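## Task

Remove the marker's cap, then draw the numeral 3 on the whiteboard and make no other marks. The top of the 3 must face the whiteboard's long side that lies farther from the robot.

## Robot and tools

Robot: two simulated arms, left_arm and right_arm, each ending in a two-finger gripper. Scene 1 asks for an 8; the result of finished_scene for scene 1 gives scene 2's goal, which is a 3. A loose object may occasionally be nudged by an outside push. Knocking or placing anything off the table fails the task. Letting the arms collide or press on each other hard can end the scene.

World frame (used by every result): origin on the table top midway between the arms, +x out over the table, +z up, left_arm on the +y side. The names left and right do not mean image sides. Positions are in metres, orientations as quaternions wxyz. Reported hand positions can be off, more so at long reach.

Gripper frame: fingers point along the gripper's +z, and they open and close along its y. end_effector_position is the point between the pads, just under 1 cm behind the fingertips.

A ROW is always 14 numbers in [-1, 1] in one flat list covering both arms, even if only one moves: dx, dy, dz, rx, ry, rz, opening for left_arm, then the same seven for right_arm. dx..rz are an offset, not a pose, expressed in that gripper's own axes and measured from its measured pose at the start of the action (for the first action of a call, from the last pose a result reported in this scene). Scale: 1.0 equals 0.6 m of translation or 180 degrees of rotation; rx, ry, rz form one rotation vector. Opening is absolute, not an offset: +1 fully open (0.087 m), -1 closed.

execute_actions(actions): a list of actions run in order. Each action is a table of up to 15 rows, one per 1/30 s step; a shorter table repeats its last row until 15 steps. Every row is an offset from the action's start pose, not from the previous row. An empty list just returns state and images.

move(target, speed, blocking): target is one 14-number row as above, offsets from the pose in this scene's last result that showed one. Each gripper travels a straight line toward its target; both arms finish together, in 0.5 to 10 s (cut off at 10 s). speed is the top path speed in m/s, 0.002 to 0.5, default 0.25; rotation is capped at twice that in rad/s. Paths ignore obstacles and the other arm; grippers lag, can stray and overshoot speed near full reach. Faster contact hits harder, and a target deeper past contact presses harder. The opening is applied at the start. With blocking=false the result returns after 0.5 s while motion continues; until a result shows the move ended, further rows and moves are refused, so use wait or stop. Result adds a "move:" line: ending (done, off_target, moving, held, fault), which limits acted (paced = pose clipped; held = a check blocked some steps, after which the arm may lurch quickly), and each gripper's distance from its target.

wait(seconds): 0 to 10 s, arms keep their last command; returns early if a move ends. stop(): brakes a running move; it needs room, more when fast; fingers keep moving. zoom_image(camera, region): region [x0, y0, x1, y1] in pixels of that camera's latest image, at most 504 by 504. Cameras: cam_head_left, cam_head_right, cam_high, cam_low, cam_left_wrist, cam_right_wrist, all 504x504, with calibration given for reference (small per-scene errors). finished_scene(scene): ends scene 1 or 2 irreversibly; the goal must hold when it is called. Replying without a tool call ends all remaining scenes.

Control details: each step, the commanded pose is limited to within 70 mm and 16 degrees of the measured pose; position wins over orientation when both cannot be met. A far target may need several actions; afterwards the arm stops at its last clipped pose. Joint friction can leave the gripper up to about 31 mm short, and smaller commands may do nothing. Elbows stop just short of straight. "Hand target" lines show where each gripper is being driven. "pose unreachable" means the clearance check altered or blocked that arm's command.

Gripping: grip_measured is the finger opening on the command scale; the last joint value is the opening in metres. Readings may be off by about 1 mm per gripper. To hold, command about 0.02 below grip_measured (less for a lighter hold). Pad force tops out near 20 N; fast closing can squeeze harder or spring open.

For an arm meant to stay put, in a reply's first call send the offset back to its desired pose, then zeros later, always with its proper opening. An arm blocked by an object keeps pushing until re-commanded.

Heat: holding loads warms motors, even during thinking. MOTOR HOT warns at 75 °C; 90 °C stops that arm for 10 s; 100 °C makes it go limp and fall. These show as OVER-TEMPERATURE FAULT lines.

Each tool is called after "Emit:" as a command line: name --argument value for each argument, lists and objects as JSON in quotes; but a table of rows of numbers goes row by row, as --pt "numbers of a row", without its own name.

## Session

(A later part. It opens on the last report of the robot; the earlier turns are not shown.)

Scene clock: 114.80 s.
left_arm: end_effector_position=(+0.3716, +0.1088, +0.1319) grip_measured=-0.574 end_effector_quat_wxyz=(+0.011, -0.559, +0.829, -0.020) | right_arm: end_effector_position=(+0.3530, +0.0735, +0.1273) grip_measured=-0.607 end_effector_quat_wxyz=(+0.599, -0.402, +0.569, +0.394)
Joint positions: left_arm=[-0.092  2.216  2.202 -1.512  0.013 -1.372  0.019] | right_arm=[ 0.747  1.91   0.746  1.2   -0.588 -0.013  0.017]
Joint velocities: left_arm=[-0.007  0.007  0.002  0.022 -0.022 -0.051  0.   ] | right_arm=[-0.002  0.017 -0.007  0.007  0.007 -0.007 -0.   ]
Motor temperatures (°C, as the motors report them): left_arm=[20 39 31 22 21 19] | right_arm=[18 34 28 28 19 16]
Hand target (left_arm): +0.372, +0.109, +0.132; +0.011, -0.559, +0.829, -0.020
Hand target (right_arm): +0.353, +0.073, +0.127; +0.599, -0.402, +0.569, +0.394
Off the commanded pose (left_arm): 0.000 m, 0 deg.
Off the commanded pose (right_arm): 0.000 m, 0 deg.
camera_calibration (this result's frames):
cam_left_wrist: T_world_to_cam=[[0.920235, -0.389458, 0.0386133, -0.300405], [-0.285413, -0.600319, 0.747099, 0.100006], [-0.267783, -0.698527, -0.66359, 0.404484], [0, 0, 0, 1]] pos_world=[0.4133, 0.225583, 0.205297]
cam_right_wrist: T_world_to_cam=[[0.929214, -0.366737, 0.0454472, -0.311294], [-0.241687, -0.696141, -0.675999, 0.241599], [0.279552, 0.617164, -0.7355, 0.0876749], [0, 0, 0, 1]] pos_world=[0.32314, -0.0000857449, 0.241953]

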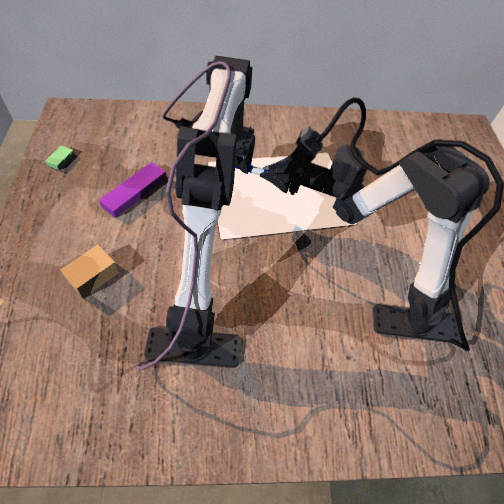

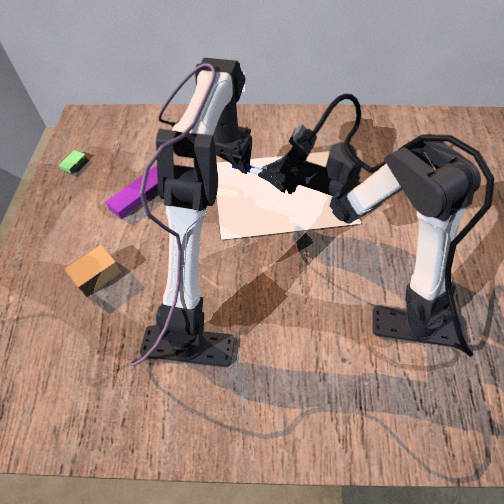

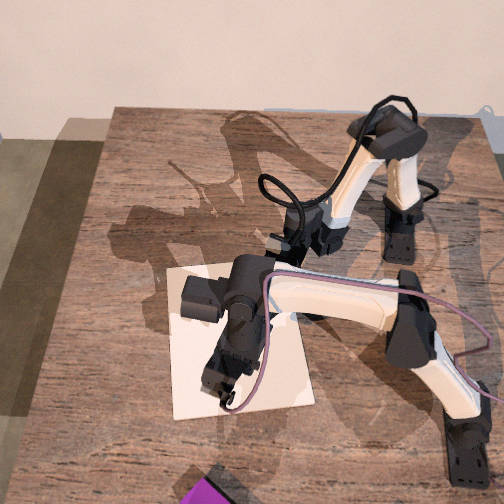

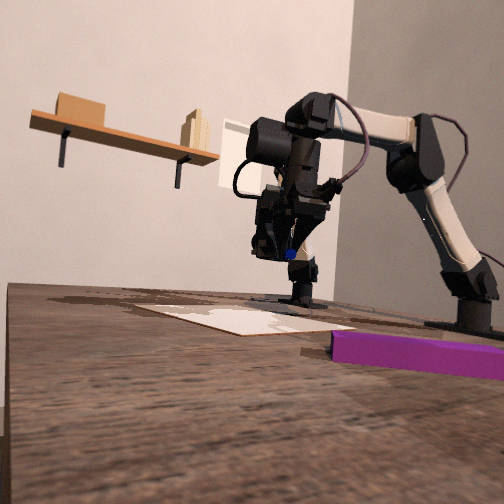

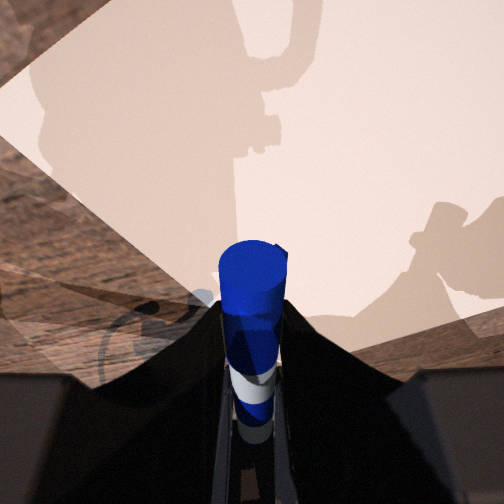

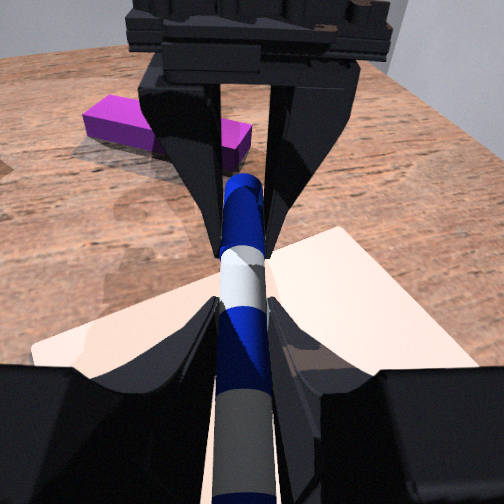

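Emit:
execute_actions --actions '[[[0,0,0,0,0,0,0.5,0,0,0,0,0,0,-0.66]]]'

Emit:
move --target '[-0.08,0,0,0,0,-0.12,0.5,0,0,-0.12,0,0,0,-0.66]' --speed 0.15

Emit:
move --target '[0.1,0.05,-0.16,0,0.39,0,0.5,-0.155,-0.092,-0.09,-0.12,0.01,0,-0.66]' --speed 0.25

Scene clock: 123.23 s.
left_arm: end_effector_position=(+0.3716, +0.1088, +0.1319) grip_measured=+0.500 end_effector_quat_wxyz=(+0.011, -0.559, +0.829, -0.020) | right_arm: end_effector_position=(+0.3530, +0.0735, +0.1273) grip_measured=-0.607 end_effector_quat_wxyz=(+0.599, -0.402, +0.569, +0.394)
Joint positions: left_arm=[-0.092  2.216  2.202 -1.512  0.013 -1.372  0.066] | right_arm=[ 0.747  1.91   0.746  1.2   -0.588 -0.013  0.017]
Joint velocities: left_arm=[ 0.017 -0.002  0.012 -0.066 -0.037  0.095  0.001] | right_arm=[-0.022 -0.002 -0.002  0.037  0.051 -0.007 -0.001]
Motor temperatures (°C, as the motors report them): left_arm=[20 40 31 22 21 19] | right_arm=[18 35 28 29 19 16]
Hand target (left_arm): +0.372, +0.109, +0.132; +0.011, -0.559, +0.829, -0.020
Hand target (right_arm): +0.353, +0.073, +0.127; +0.599, -0.402, +0.569, +0.394
Off the commanded pose (left_arm): 0.000 m, 0 deg.
Off the commanded pose (right_arm): 0.000 m, 0 deg.
camera_calibration (this result's frames):
cam_left_wrist: T_world_to_cam=[[0.920235, -0.389458, 0.0386133, -0.300405], [-0.285413, -0.600319, 0.747099, 0.100006], [-0.267783, -0.698527, -0.66359, 0.404484], [0, 0, 0, 1]] pos_world=[0.4133, 0.225583, 0.205297]
cam_right_wrist: T_world_to_cam=[[0.929214, -0.366737, 0.0454472, -0.311294], [-0.241687, -0.696141, -0.675999, 0.241599], [0.279552, 0.617164, -0.7355, 0.0876749], [0, 0, 0, 1]] pos_world=[0.32314, -0.0000857449, 0.241953]

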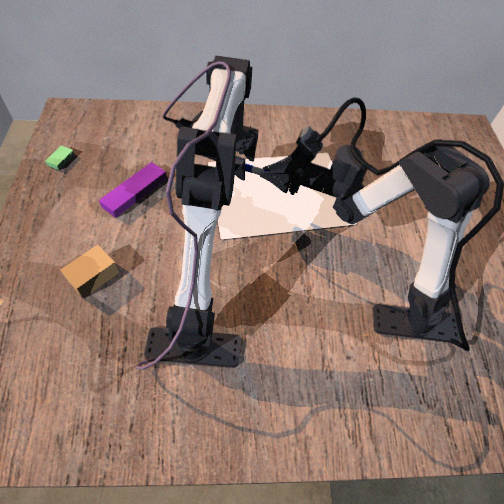

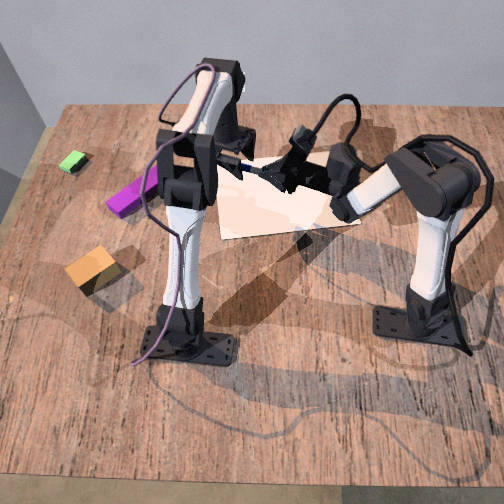

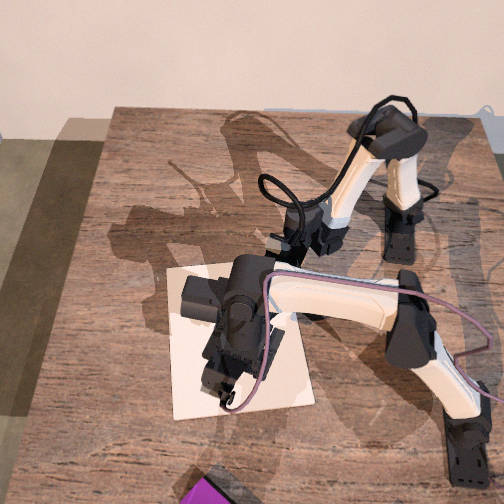

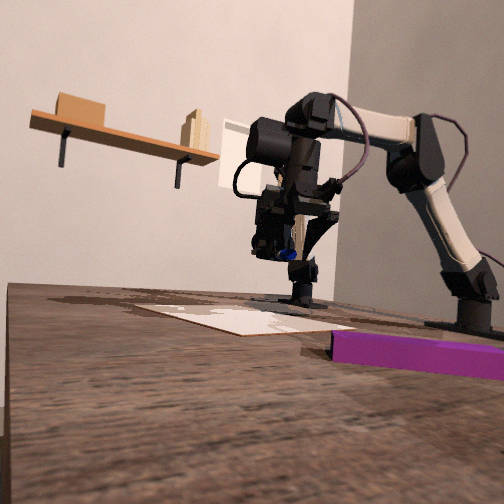

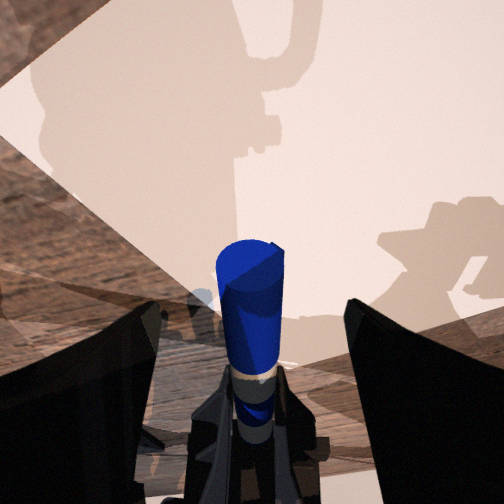

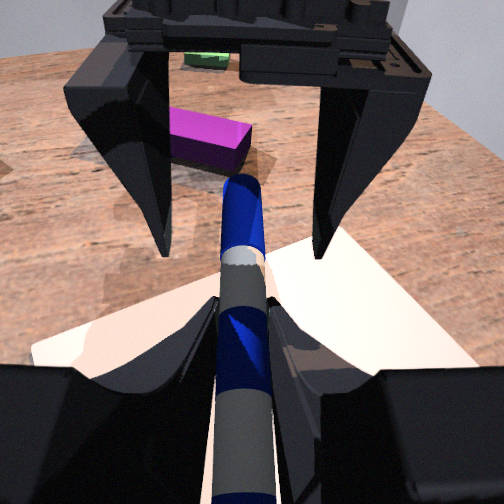

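Scene clock: 124.90 s.
left_arm: end_effector_position=(+0.3888, +0.1512, +0.1322) grip_measured=+0.500 end_effector_quat_wxyz=(-0.007, +0.698, -0.716, +0.019) | right_arm: end_effector_position=(+0.3322, +0.0118, +0.1233) grip_measured=-0.607 end_effector_quat_wxyz=(+0.599, -0.401, +0.570, +0.394)
Joint positions: left_arm=[ 0.013  2.206  2.184 -1.511  0.013 -1.626  0.066] | right_arm=[ 0.61   1.788  0.534  1.292 -0.723 -0.006  0.017]
Joint velocities: left_arm=[-0.012 -0.012 -0.002 -0.007 -0.139 -0.051 -0.   ] | right_arm=[ 0.017 -0.017 -0.007 -0.037  0.037  0.007 -0.001]
Motor temperatures (°C, as the motors report them): left_arm=[20 40 31 22 21 19] | right_arm=[18 35 28 29 19 16]
Hand target (left_arm): +0.389, +0.153, +0.131; -0.007, +0.704, -0.710, +0.021
Hand target (right_arm): +0.327, +0.007, +0.124; +0.599, -0.400, +0.569, +0.396
Off the commanded pose (left_arm): 0.002 m, 1 deg.
Off the commanded pose (right_arm): 0.008 m, 0 deg.
move: done
camera_calibration (this result's frames):
cam_left_wrist: T_world_to_cam=[[0.998703, -0.0415903, 0.0293765, -0.381698], [-0.0494412, -0.654082, 0.754806, 0.0454984], [-0.012178, -0.75528, -0.655289, 0.346988], [0, 0, 0, 1]] pos_world=[0.387678, 0.275958, 0.204248]
cam_right_wrist: T_world_to_cam=[[0.928937, -0.367671, 0.0435174, -0.314048], [-0.243914, -0.696172, -0.675167, 0.19157], [0.278535, 0.616573, -0.73638, 0.129016], [0, 0, 0, 1]] pos_world=[0.302522, -0.0616482, 0.238013]

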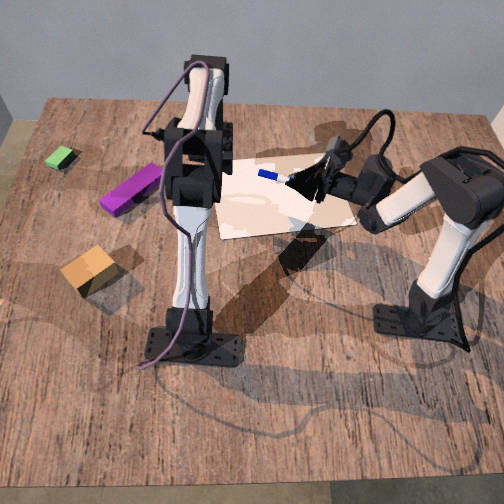

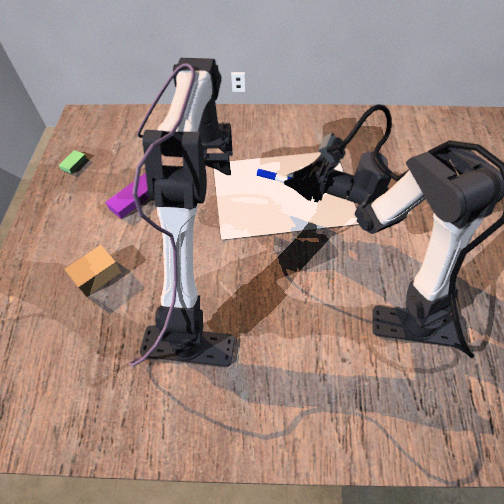

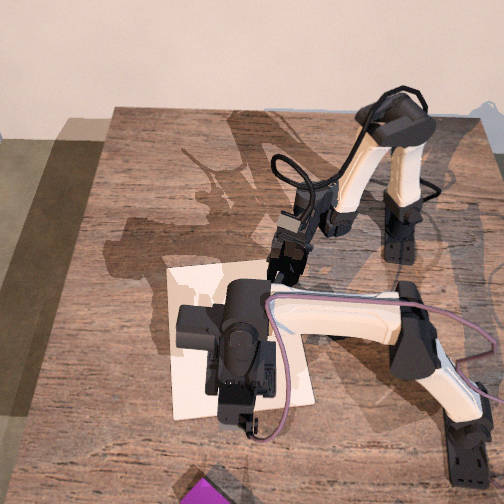

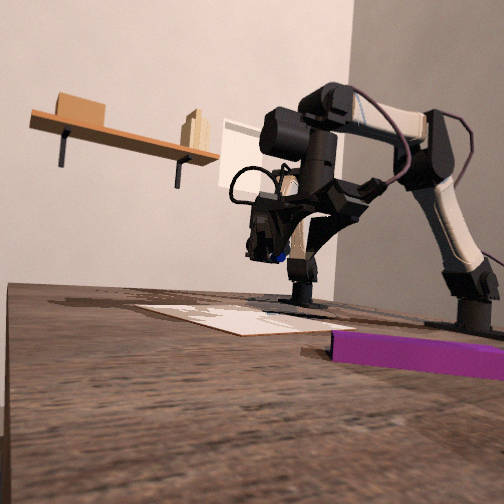

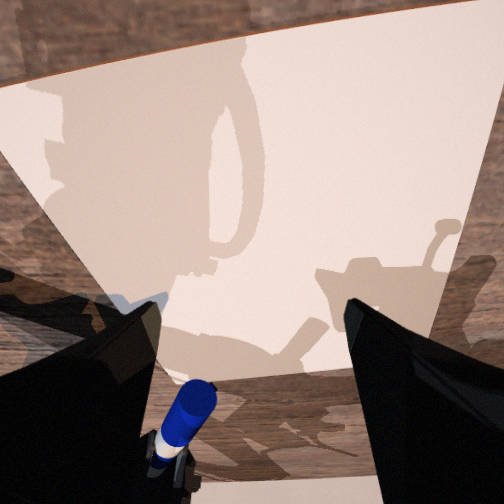

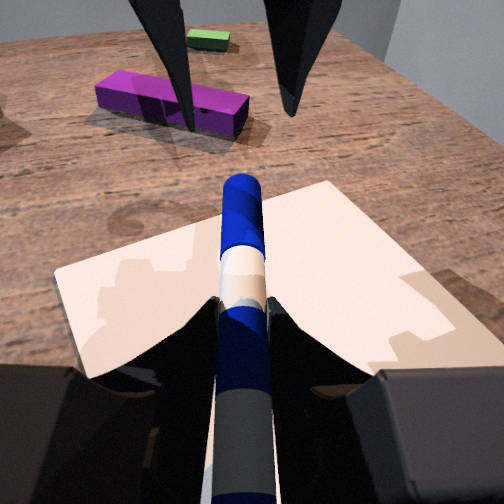

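Scene clock: 127.97 s.
left_arm: end_effector_position=(+0.3561, +0.0923, +0.2326) grip_measured=+0.500 end_effector_quat_wxyz=(+0.384, +0.556, -0.601, +0.427) | right_arm: end_effector_position=(+0.3553, -0.0568, +0.2093) grip_measured=-0.607 end_effector_quat_wxyz=(-0.500, +0.503, -0.501, -0.496)
Joint positions: left_arm=[ 0.197  2.156  1.882 -1.54   1.213 -1.222  0.066] | right_arm=[ 0.281  1.681  0.948  0.675 -1.426 -0.063  0.017]
Joint velocities: left_arm=[-0.007 -0.007 -0.007  0.007 -0.007 -0.051 -0.   ] | right_arm=[-0.002 -0.012  0.032 -0.11   0.066 -0.066  0.   ]
Motor temperatures (°C, as the motors report them): left_arm=[20 40 31 22 21 19] | right_arm=[18 35 28 28 19 16]
Hand target (left_arm): +0.354, +0.093, +0.228; +0.400, +0.562, -0.589, +0.421
Hand target (right_arm): +0.357, -0.059, +0.219; +0.506, -0.509, +0.494, +0.491
Off the commanded pose (left_arm): 0.005 m, 3 deg.
Off the commanded pose (right_arm): 0.009 m, 2 deg.
joint sent to its limit (left arm) — the command would take joint 4 (wrist pitch) past its lower limit, so that joint was sent only as far as its limit.
move: off_target (left_arm)
camera_calibration (this result's frames):
cam_left_wrist: T_world_to_cam=[[0.994797, -0.0297822, 0.0974299, -0.369914], [-0.0717214, 0.474479, 0.87734, -0.19516], [-0.0723576, -0.879763, 0.469874, 0.139192], [0, 0, 0, 1]] pos_world=[0.364063, 0.204038, 0.14186]
cam_right_wrist: T_world_to_cam=[[0.999822, -0.0017582, 0.018797, -0.363707], [0.0108475, -0.761392, -0.648201, 0.107646], [0.0154516, 0.648289, -0.761237, 0.328726], [0, 0, 0, 1]] pos_world=[0.357395, -0.131788, 0.326851]

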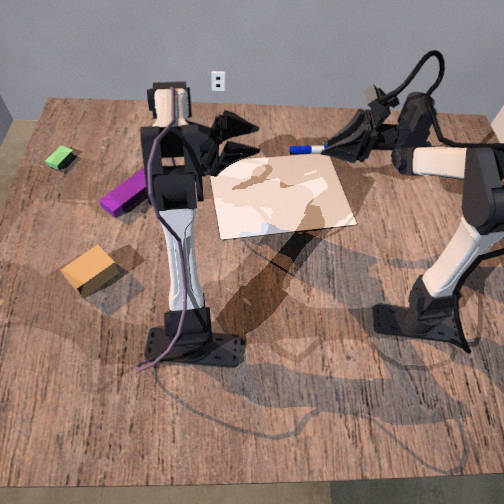

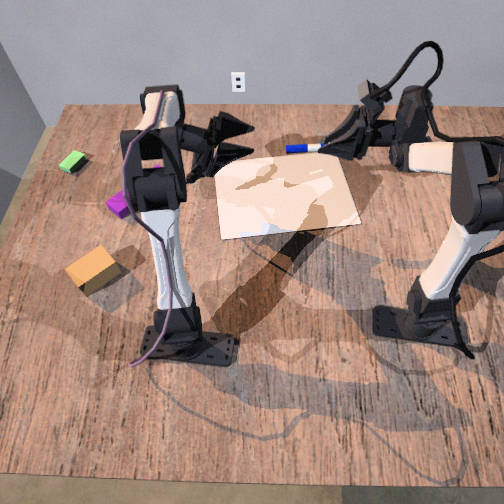

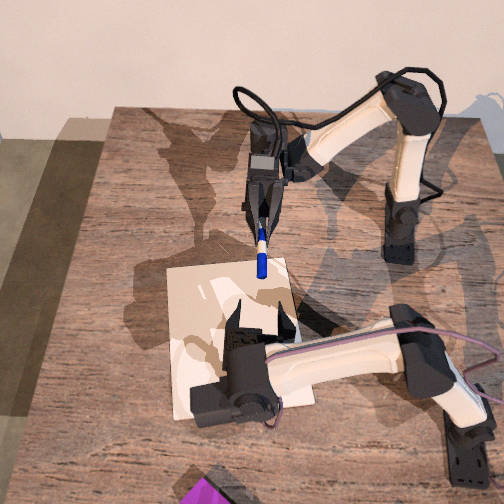

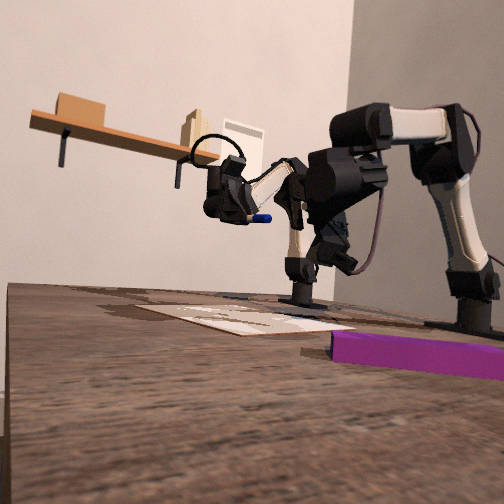

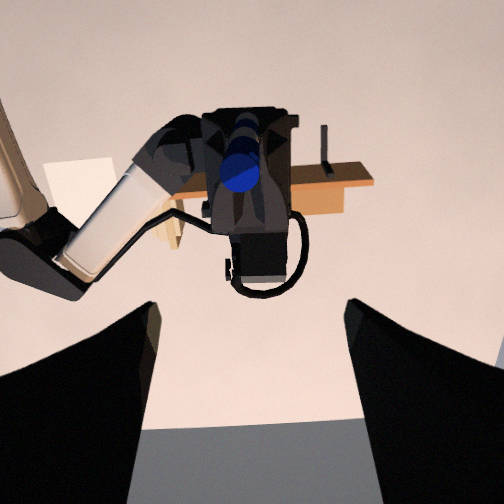

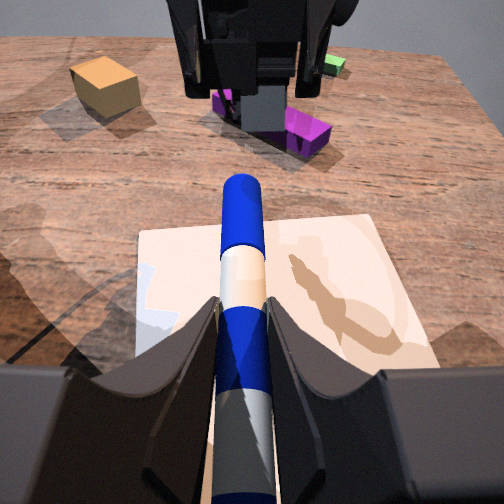

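Emit:
execute_actions --actions '[]'

Scene clock: 139.53 s.
left_arm: end_effector_position=(+0.3560, +0.0923, +0.2328) grip_measured=+0.500 end_effector_quat_wxyz=(+0.385, +0.556, -0.600, +0.428) | right_arm: end_effector_position=(+0.3549, -0.0569, +0.2079) grip_measured=-0.607 end_effector_quat_wxyz=(-0.498, +0.503, -0.502, -0.497)
Joint positions: left_arm=[ 0.197  2.156  1.882 -1.54   1.215 -1.22   0.066] | right_arm=[ 0.281  1.681  0.949  0.659 -1.427 -0.074  0.017]
Joint velocities: left_arm=[-0.022 -0.007 -0.007  0.007 -0.022 -0.037 -0.001] | right_arm=[-0.002 -0.007 -0.002  0.007 -0.037 -0.022 -0.001]
Motor temperatures (°C, as the motors report them): left_arm=[20 40 30 22 21 19] | right_arm=[18 36 29 27 19 16]
Hand target (left_arm): +0.354, +0.093, +0.228; +0.400, +0.562, -0.589, +0.421
Hand target (right_arm): +0.357, -0.059, +0.219; +0.506, -0.509, +0.494, +0.491
Off the commanded pose (left_arm): 0.006 m, 3 deg.
Off the commanded pose (right_arm): 0.010 m, 2 deg.
camera_calibration (this result's frames):
cam_left_wrist: T_world_to_cam=[[0.99471, -0.0296537, 0.0983499, -0.370085], [-0.072455, 0.476149, 0.876374, -0.195036], [-0.0728169, -0.878864, 0.471482, 0.138734], [0, 0, 0, 1]] pos_world=[0.364098, 0.20382, 0.141912]
cam_right_wrist: T_world_to_cam=[[0.999896, -0.000856384, 0.0143755, -0.362409], [0.00864245, -0.762805, -0.646571, 0.107054], [0.0115195, 0.646628, -0.762719, 0.329356], [0, 0, 0, 1]] pos_world=[0.357652, -0.13162, 0.325634]

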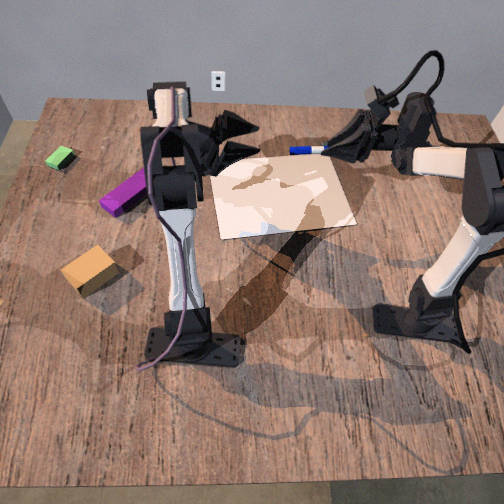

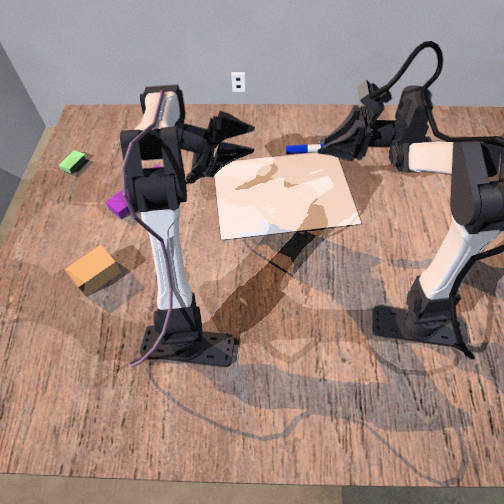

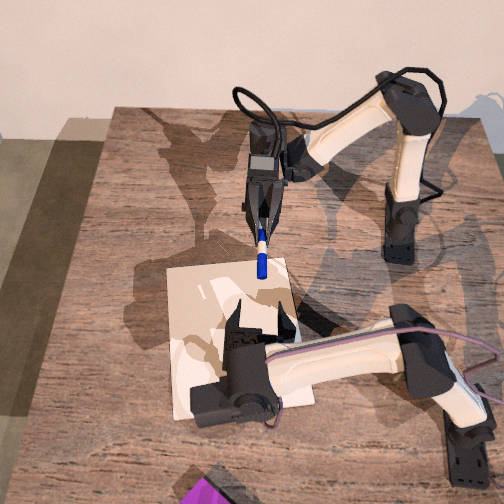

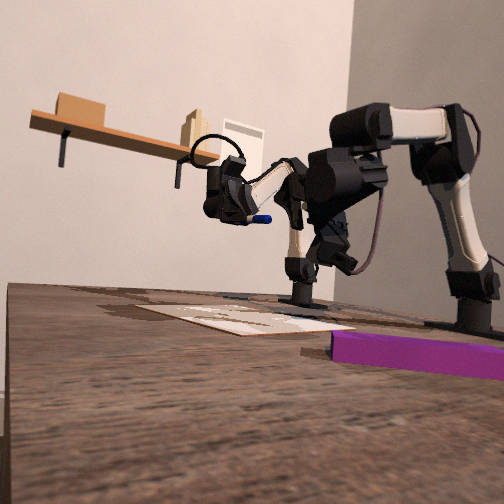

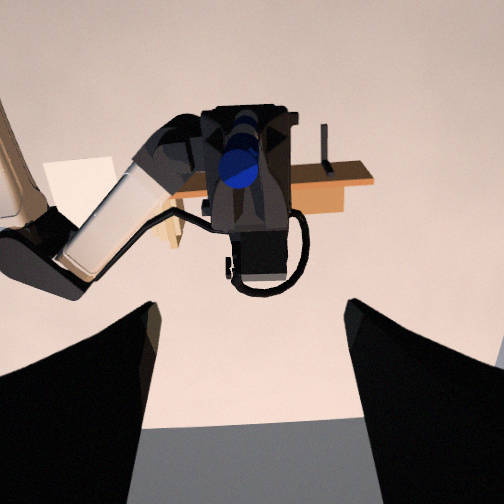

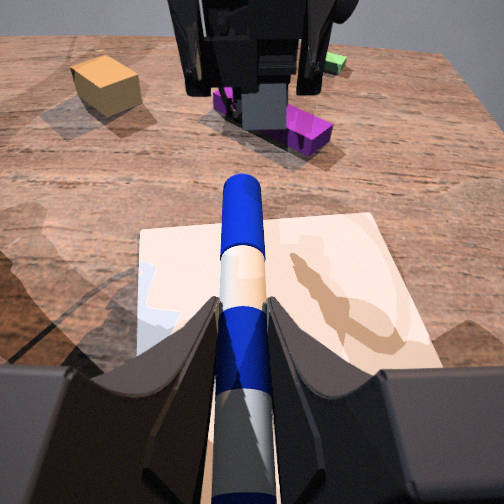

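Emit:
move --target '[0,0,0.09,0,0,0,0.5, -0.015,0,0.06,0,0,0,-0.66]' --speed 0.05

Scene clock: 146.07 s.
left_arm: end_effector_position=(+0.3588, +0.0442, +0.2148) grip_measured=+0.500 end_effector_quat_wxyz=(+0.383, +0.557, -0.601, +0.426) | right_arm: end_effector_position=(+0.3511, -0.0250, +0.2126) grip_measured=-0.607 end_effector_quat_wxyz=(-0.498, +0.504, -0.503, -0.495)
Joint positions: left_arm=[ 0.077  2.062  1.678 -1.1    1.218 -1.572  0.066] | right_arm=[ 0.375  1.681  0.966  0.658 -1.333 -0.059  0.017]
Joint velocities: left_arm=[ 0.007 -0.022 -0.012  0.022 -0.066  0.022 -0.001] | right_arm=[-0.002 -0.007 -0.002  0.007 -0.007 -0.022 -0.001]
Motor temperatures (°C, as the motors report them): left_arm=[20 40 30 22 21 19] | right_arm=[18 36 29 27 19 16]
Hand target (left_arm): +0.356, +0.042, +0.215; +0.385, +0.555, -0.600, +0.428
Hand target (right_arm): +0.354, -0.021, +0.216; +0.498, -0.504, +0.503, +0.496
Off the commanded pose (left_arm): 0.003 m, 0 deg.
Off the commanded pose (right_arm): 0.007 m, 0 deg.
move: done
camera_calibration (this result's frames):
cam_left_wrist: T_world_to_cam=[[0.994792, -0.02939, 0.0975937, -0.37236], [-0.0723586, 0.470707, 0.879318, -0.156626], [-0.0717812, -0.8818, 0.466129, 0.1061], [0, 0, 0, 1]] pos_world=[0.366704, 0.15634, 0.124608]
cam_right_wrist: T_world_to_cam=[[0.999859, -0.00118362, 0.0167276, -0.359129], [0.00987626, -0.764595, -0.644435, 0.133523], [0.0135526, 0.64451, -0.764476, 0.311936], [0, 0, 0, 1]] pos_world=[0.353532, -0.0993803, 0.330522]

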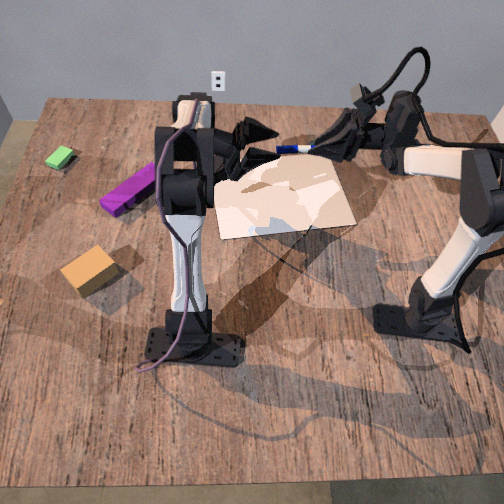

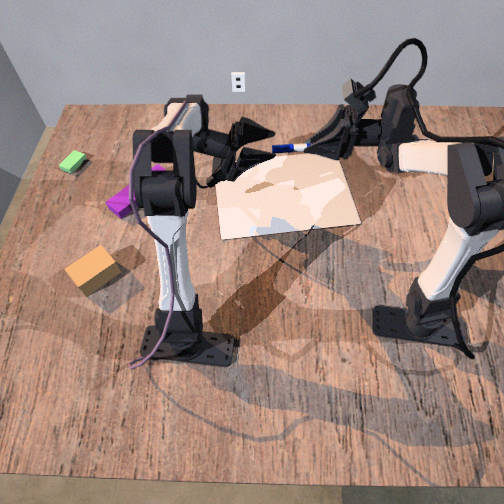

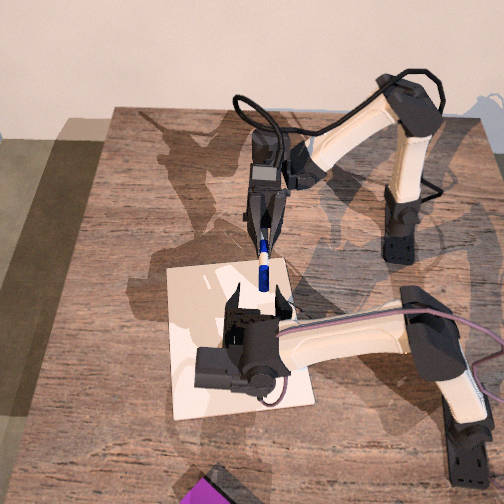

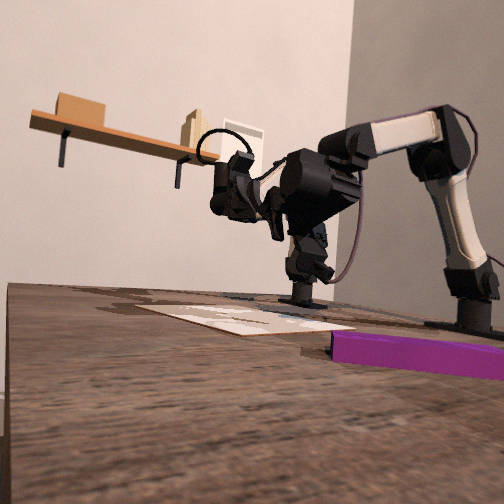

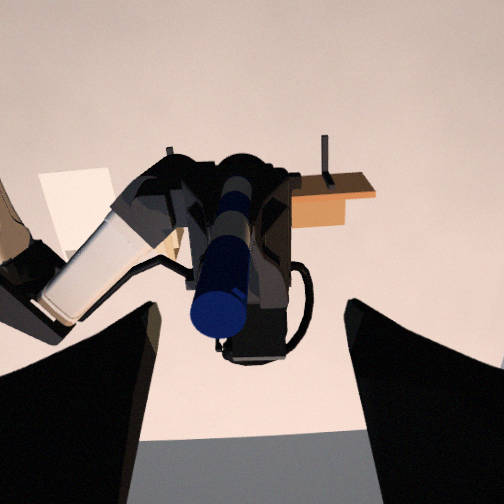

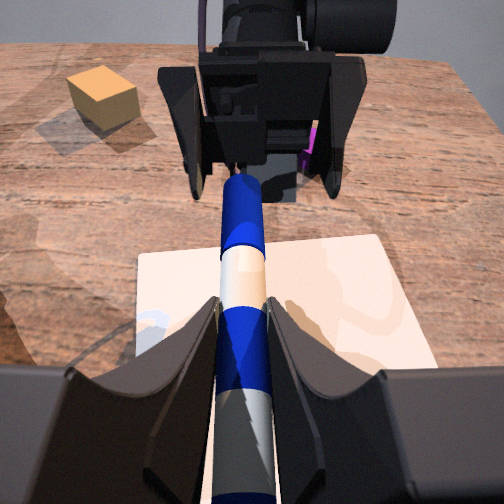

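Emit:
move --target '[0,0.016,0,0,0,0,0.5, -0.005,-0.015,0.052,0,0,0,-0.66]' --speed 0.04

Scene clock: 152.13 s.
left_arm: end_effector_position=(+0.3525, +0.0444, +0.2155) grip_measured=+0.500 end_effector_quat_wxyz=(+0.385, +0.559, -0.599, +0.424) | right_arm: end_effector_position=(+0.3552, +0.0013, +0.2168) grip_measured=-0.607 end_effector_quat_wxyz=(-0.502, +0.508, -0.498, -0.492)
Joint positions: left_arm=[ 0.077  2.037  1.642 -1.092  1.218 -1.578  0.066] | right_arm=[ 0.444  1.714  1.016  0.658 -1.265 -0.057  0.017]
Joint velocities: left_arm=[-0.032  0.002  0.002  0.007  0.051  0.007  0.   ] | right_arm=[-0.007 -0.002 -0.007  0.081  0.037  0.007  0.   ]
Motor temperatures (°C, as the motors report them): left_arm=[20 41 30 22 21 19] | right_arm=[18 36 30 27 19 16]
Hand target (left_arm): +0.349, +0.044, +0.214; +0.383, +0.557, -0.601, +0.426
Hand target (right_arm): +0.360, +0.006, +0.215; +0.498, -0.505, +0.503, +0.495
Off the commanded pose (left_arm): 0.004 m, 0 deg.
Off the commanded pose (right_arm): 0.007 m, 1 deg.
move: done
camera_calibration (this result's frames):
cam_left_wrist: T_world_to_cam=[[0.995567, -0.0274284, 0.0899705, -0.36483], [-0.066546, 0.470604, 0.879831, -0.159849], [-0.0664728, -0.881918, 0.466693, 0.103456], [0, 0, 0, 1]] pos_world=[0.359452, 0.156459, 0.125182]
cam_right_wrist: T_world_to_cam=[[0.99948, -0.0000159603, 0.0322321, -0.366514], [0.0207957, -0.763707, -0.645228, 0.152598], [0.0246262, 0.645563, -0.76331, 0.293915], [0, 0, 0, 1]] pos_world=[0.355912, -0.0732063, 0.334622]

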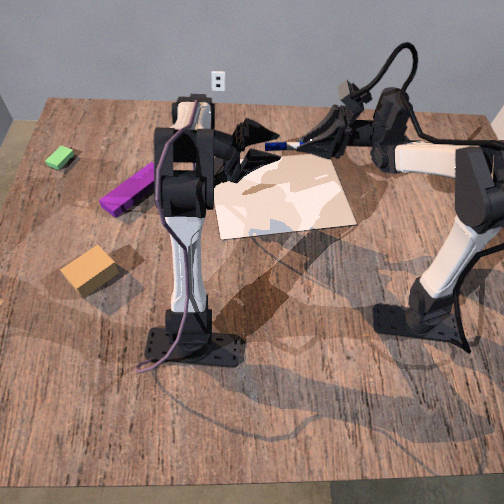

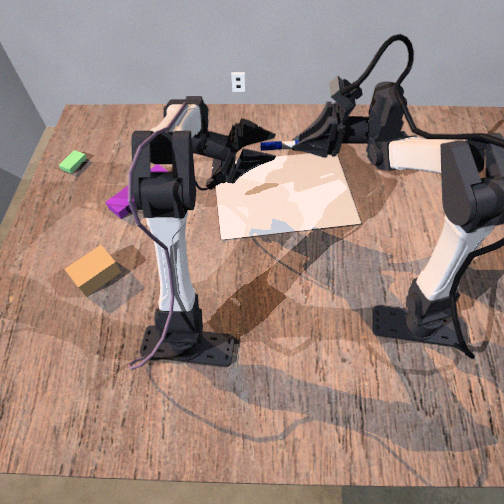

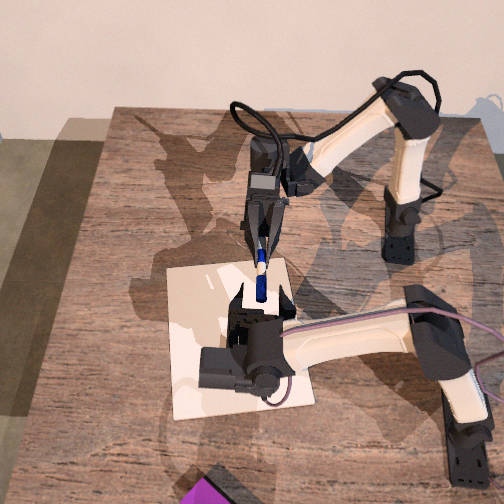

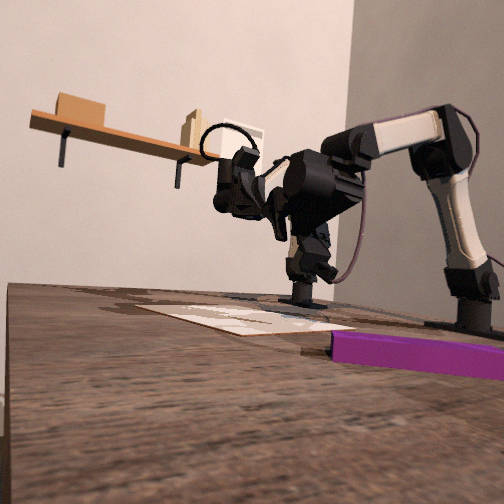

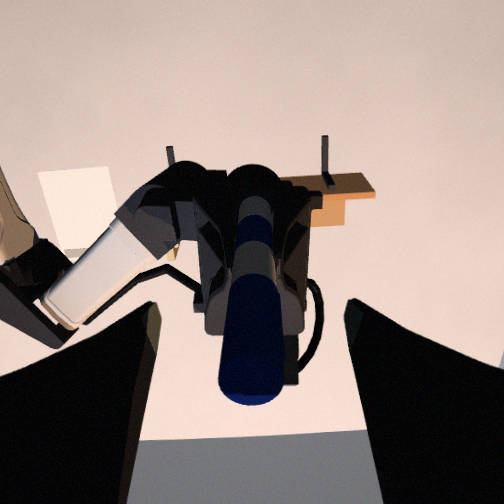

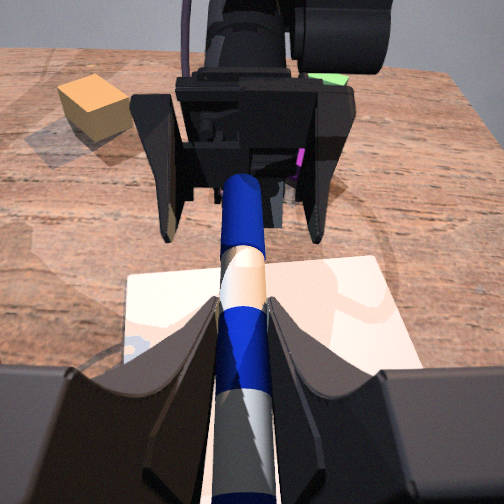

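Good; close.

Emit:
execute_actions --actions '[[[0,0,0,0,0,0,0,0,0,0,0,0,0,-0.66]],[[0,0,0,0,0,0,-0.4,0,0,0,0,0,0,-0.66]],[[0,0,0,0,0,0,-0.54,0,0,0,0,0,0,-0.66]],[[0,0,0,0,0,0,-0.62,0,0,0,0,0,0,-0.66]]]'

Emit:
move --target '[0,0,0,0,0,0,-0.62, 0,0,-0.12,0,0,0,-0.66]' --speed 0.03

Scene clock: 160.17 s.
left_arm: end_effector_position=(+0.3525, +0.0444, +0.2155) grip_measured=-0.577 end_effector_quat_wxyz=(+0.385, +0.559, -0.599, +0.424) | right_arm: end_effector_position=(+0.3555, +0.0013, +0.2168) grip_measured=-0.607 end_effector_quat_wxyz=(-0.502, +0.507, -0.499, -0.492)
Joint positions: left_arm=[ 0.077  2.037  1.642 -1.092  1.218 -1.578  0.018] | right_arm=[ 0.444  1.714  1.016  0.658 -1.264 -0.057  0.017]
Joint velocities: left_arm=[ 0.022  0.002  0.002 -0.022 -0.037  0.037 -0.001] | right_arm=[ 0.012  0.002 -0.007 -0.022  0.022 -0.081 -0.001]
Motor temperatures (°C, as the motors report them): left_arm=[20 41 30 22 21 19] | right_arm=[18 35 30 27 19 16]
Hand target (left_arm): +0.352, +0.044, +0.215; +0.385, +0.559, -0.599, +0.424
Hand target (right_arm): +0.356, +0.001, +0.217; +0.502, -0.507, +0.499, +0.492
Off the commanded pose (left_arm): 0.000 m, 0 deg.
Off the commanded pose (right_arm): 0.000 m, 0 deg.
camera_calibration (this result's frames):
cam_left_wrist: T_world_to_cam=[[0.995567, -0.0274284, 0.0899705, -0.36483], [-0.066546, 0.470604, 0.879831, -0.159849], [-0.0664728, -0.881918, 0.466693, 0.103456], [0, 0, 0, 1]] pos_world=[0.359452, 0.156459, 0.125182]
cam_right_wrist: T_world_to_cam=[[0.999491, -0.0015426, 0.031869, -0.366688], [0.0193933, -0.763775, -0.645192, 0.153074], [0.025336, 0.645481, -0.763356, 0.293661], [0, 0, 0, 1]] pos_world=[0.356092, -0.0732044, 0.334616]

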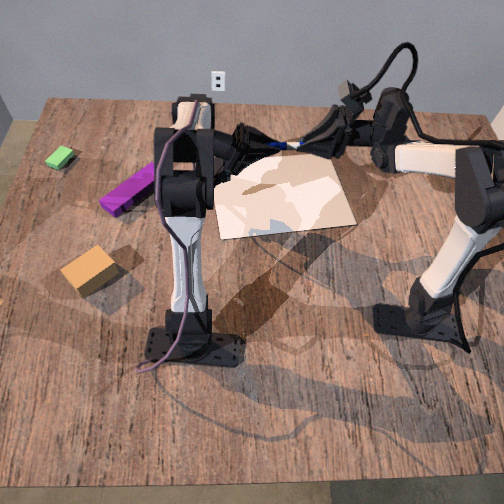

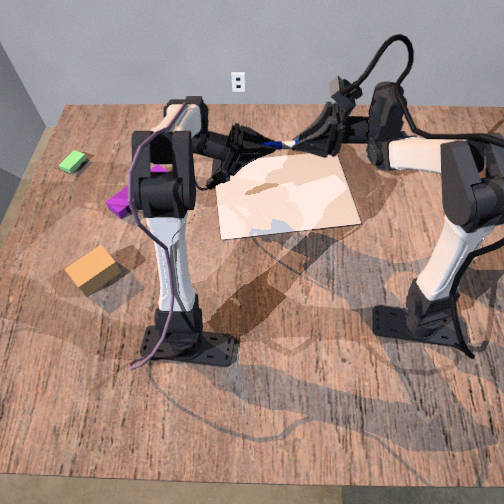

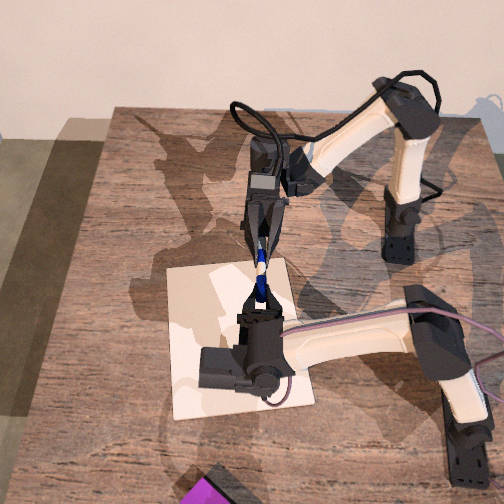

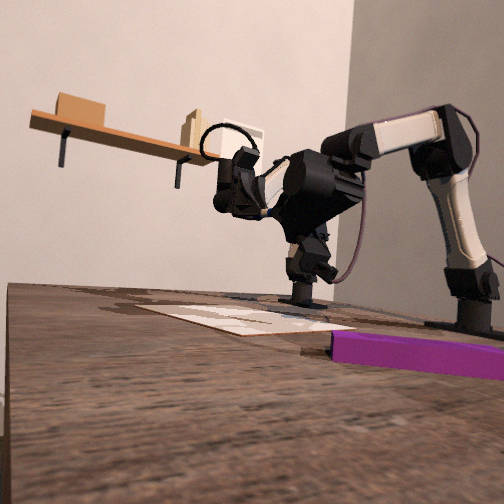

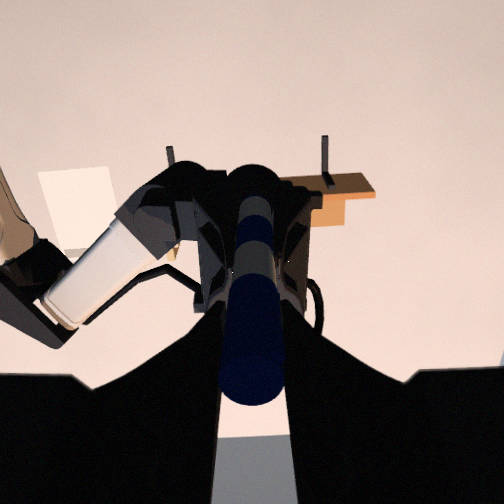

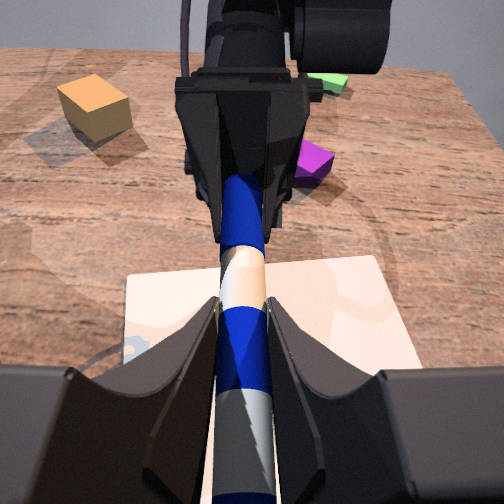

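Scene clock: 162.80 s.
left_arm: end_effector_position=(+0.3411, +0.0126, +0.2183) grip_measured=-0.573 end_effector_quat_wxyz=(+0.404, +0.537, -0.614, +0.414) | right_arm: end_effector_position=(+0.3450, -0.0362, +0.2205) grip_measured=-0.605 end_effector_quat_wxyz=(-0.488, +0.523, -0.478, -0.510)
Joint positions: left_arm=[-0.004  2.037  1.642 -1.056  1.231 -1.619  0.019] | right_arm=[ 0.34   1.68   0.987  0.658 -1.436 -0.057  0.017]
Joint velocities: left_arm=[-0.007  0.012  0.002  0.066  0.037 -0.022 -0.   ] | right_arm=[-0.022  0.007  0.002 -0.007 -0.022  0.066 -0.001]
Motor temperatures (°C, as the motors report them): left_arm=[20 41 30 22 21 19] | right_arm=[18 36 30 27 19 16]
Hand target (left_arm): +0.352, +0.043, +0.216; -0.385, -0.560, +0.599, -0.424
Hand target (right_arm): +0.355, -0.068, +0.218; +0.503, -0.505, +0.497, +0.494
Off the commanded pose (left_arm): 0.034 m, 4 deg.
Off the commanded pose (right_arm): 0.036 m, 4 deg.
move: off_target (left_arm, right_arm)
camera_calibration (this result's frames):
cam_left_wrist: T_world_to_cam=[[0.991824, -0.093572, 0.0867738, -0.351787], [-0.030523, 0.486289, 0.873265, -0.159218], [-0.12391, -0.868773, 0.479457, 0.0900326], [0, 0, 0, 1]] pos_world=[0.355207, 0.122726, 0.126399]
cam_right_wrist: T_world_to_cam=[[0.99719, 0.06629, 0.0349094, -0.35378], [0.0730248, -0.755854, -0.650655, 0.109991], [-0.0167455, 0.651375, -0.758571, 0.33472], [0, 0, 0, 1]] pos_world=[0.350359, -0.111439, 0.337826]

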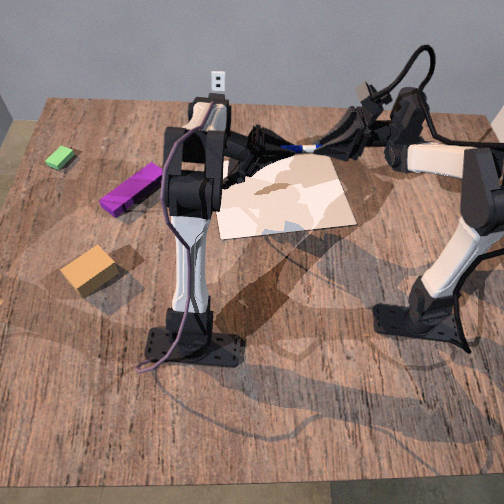

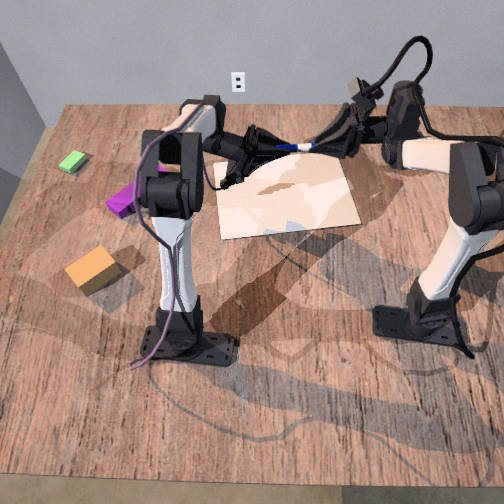

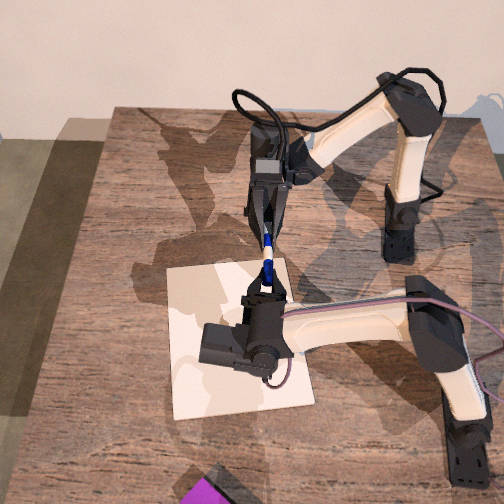

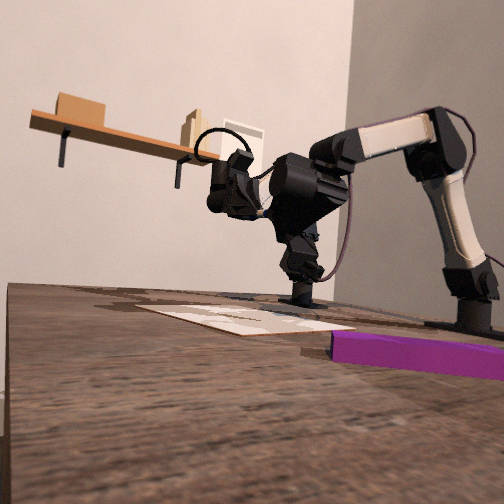

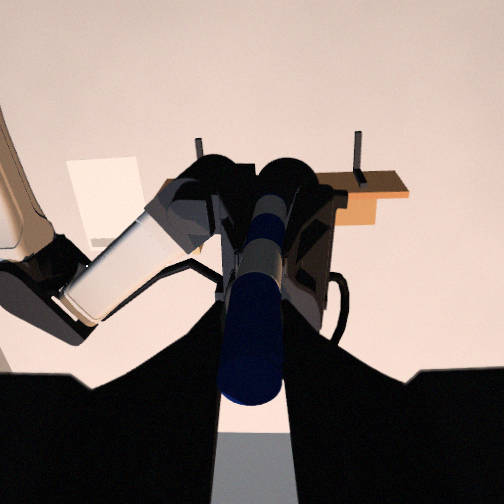

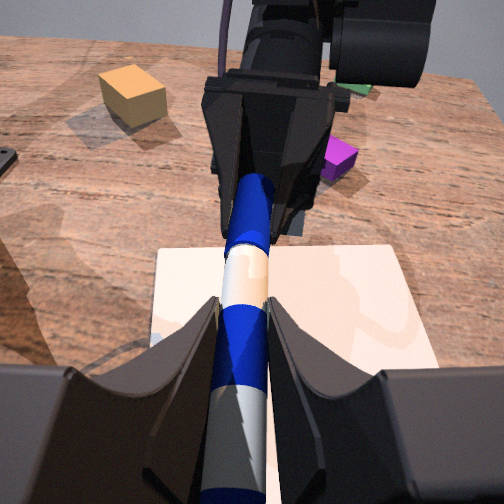

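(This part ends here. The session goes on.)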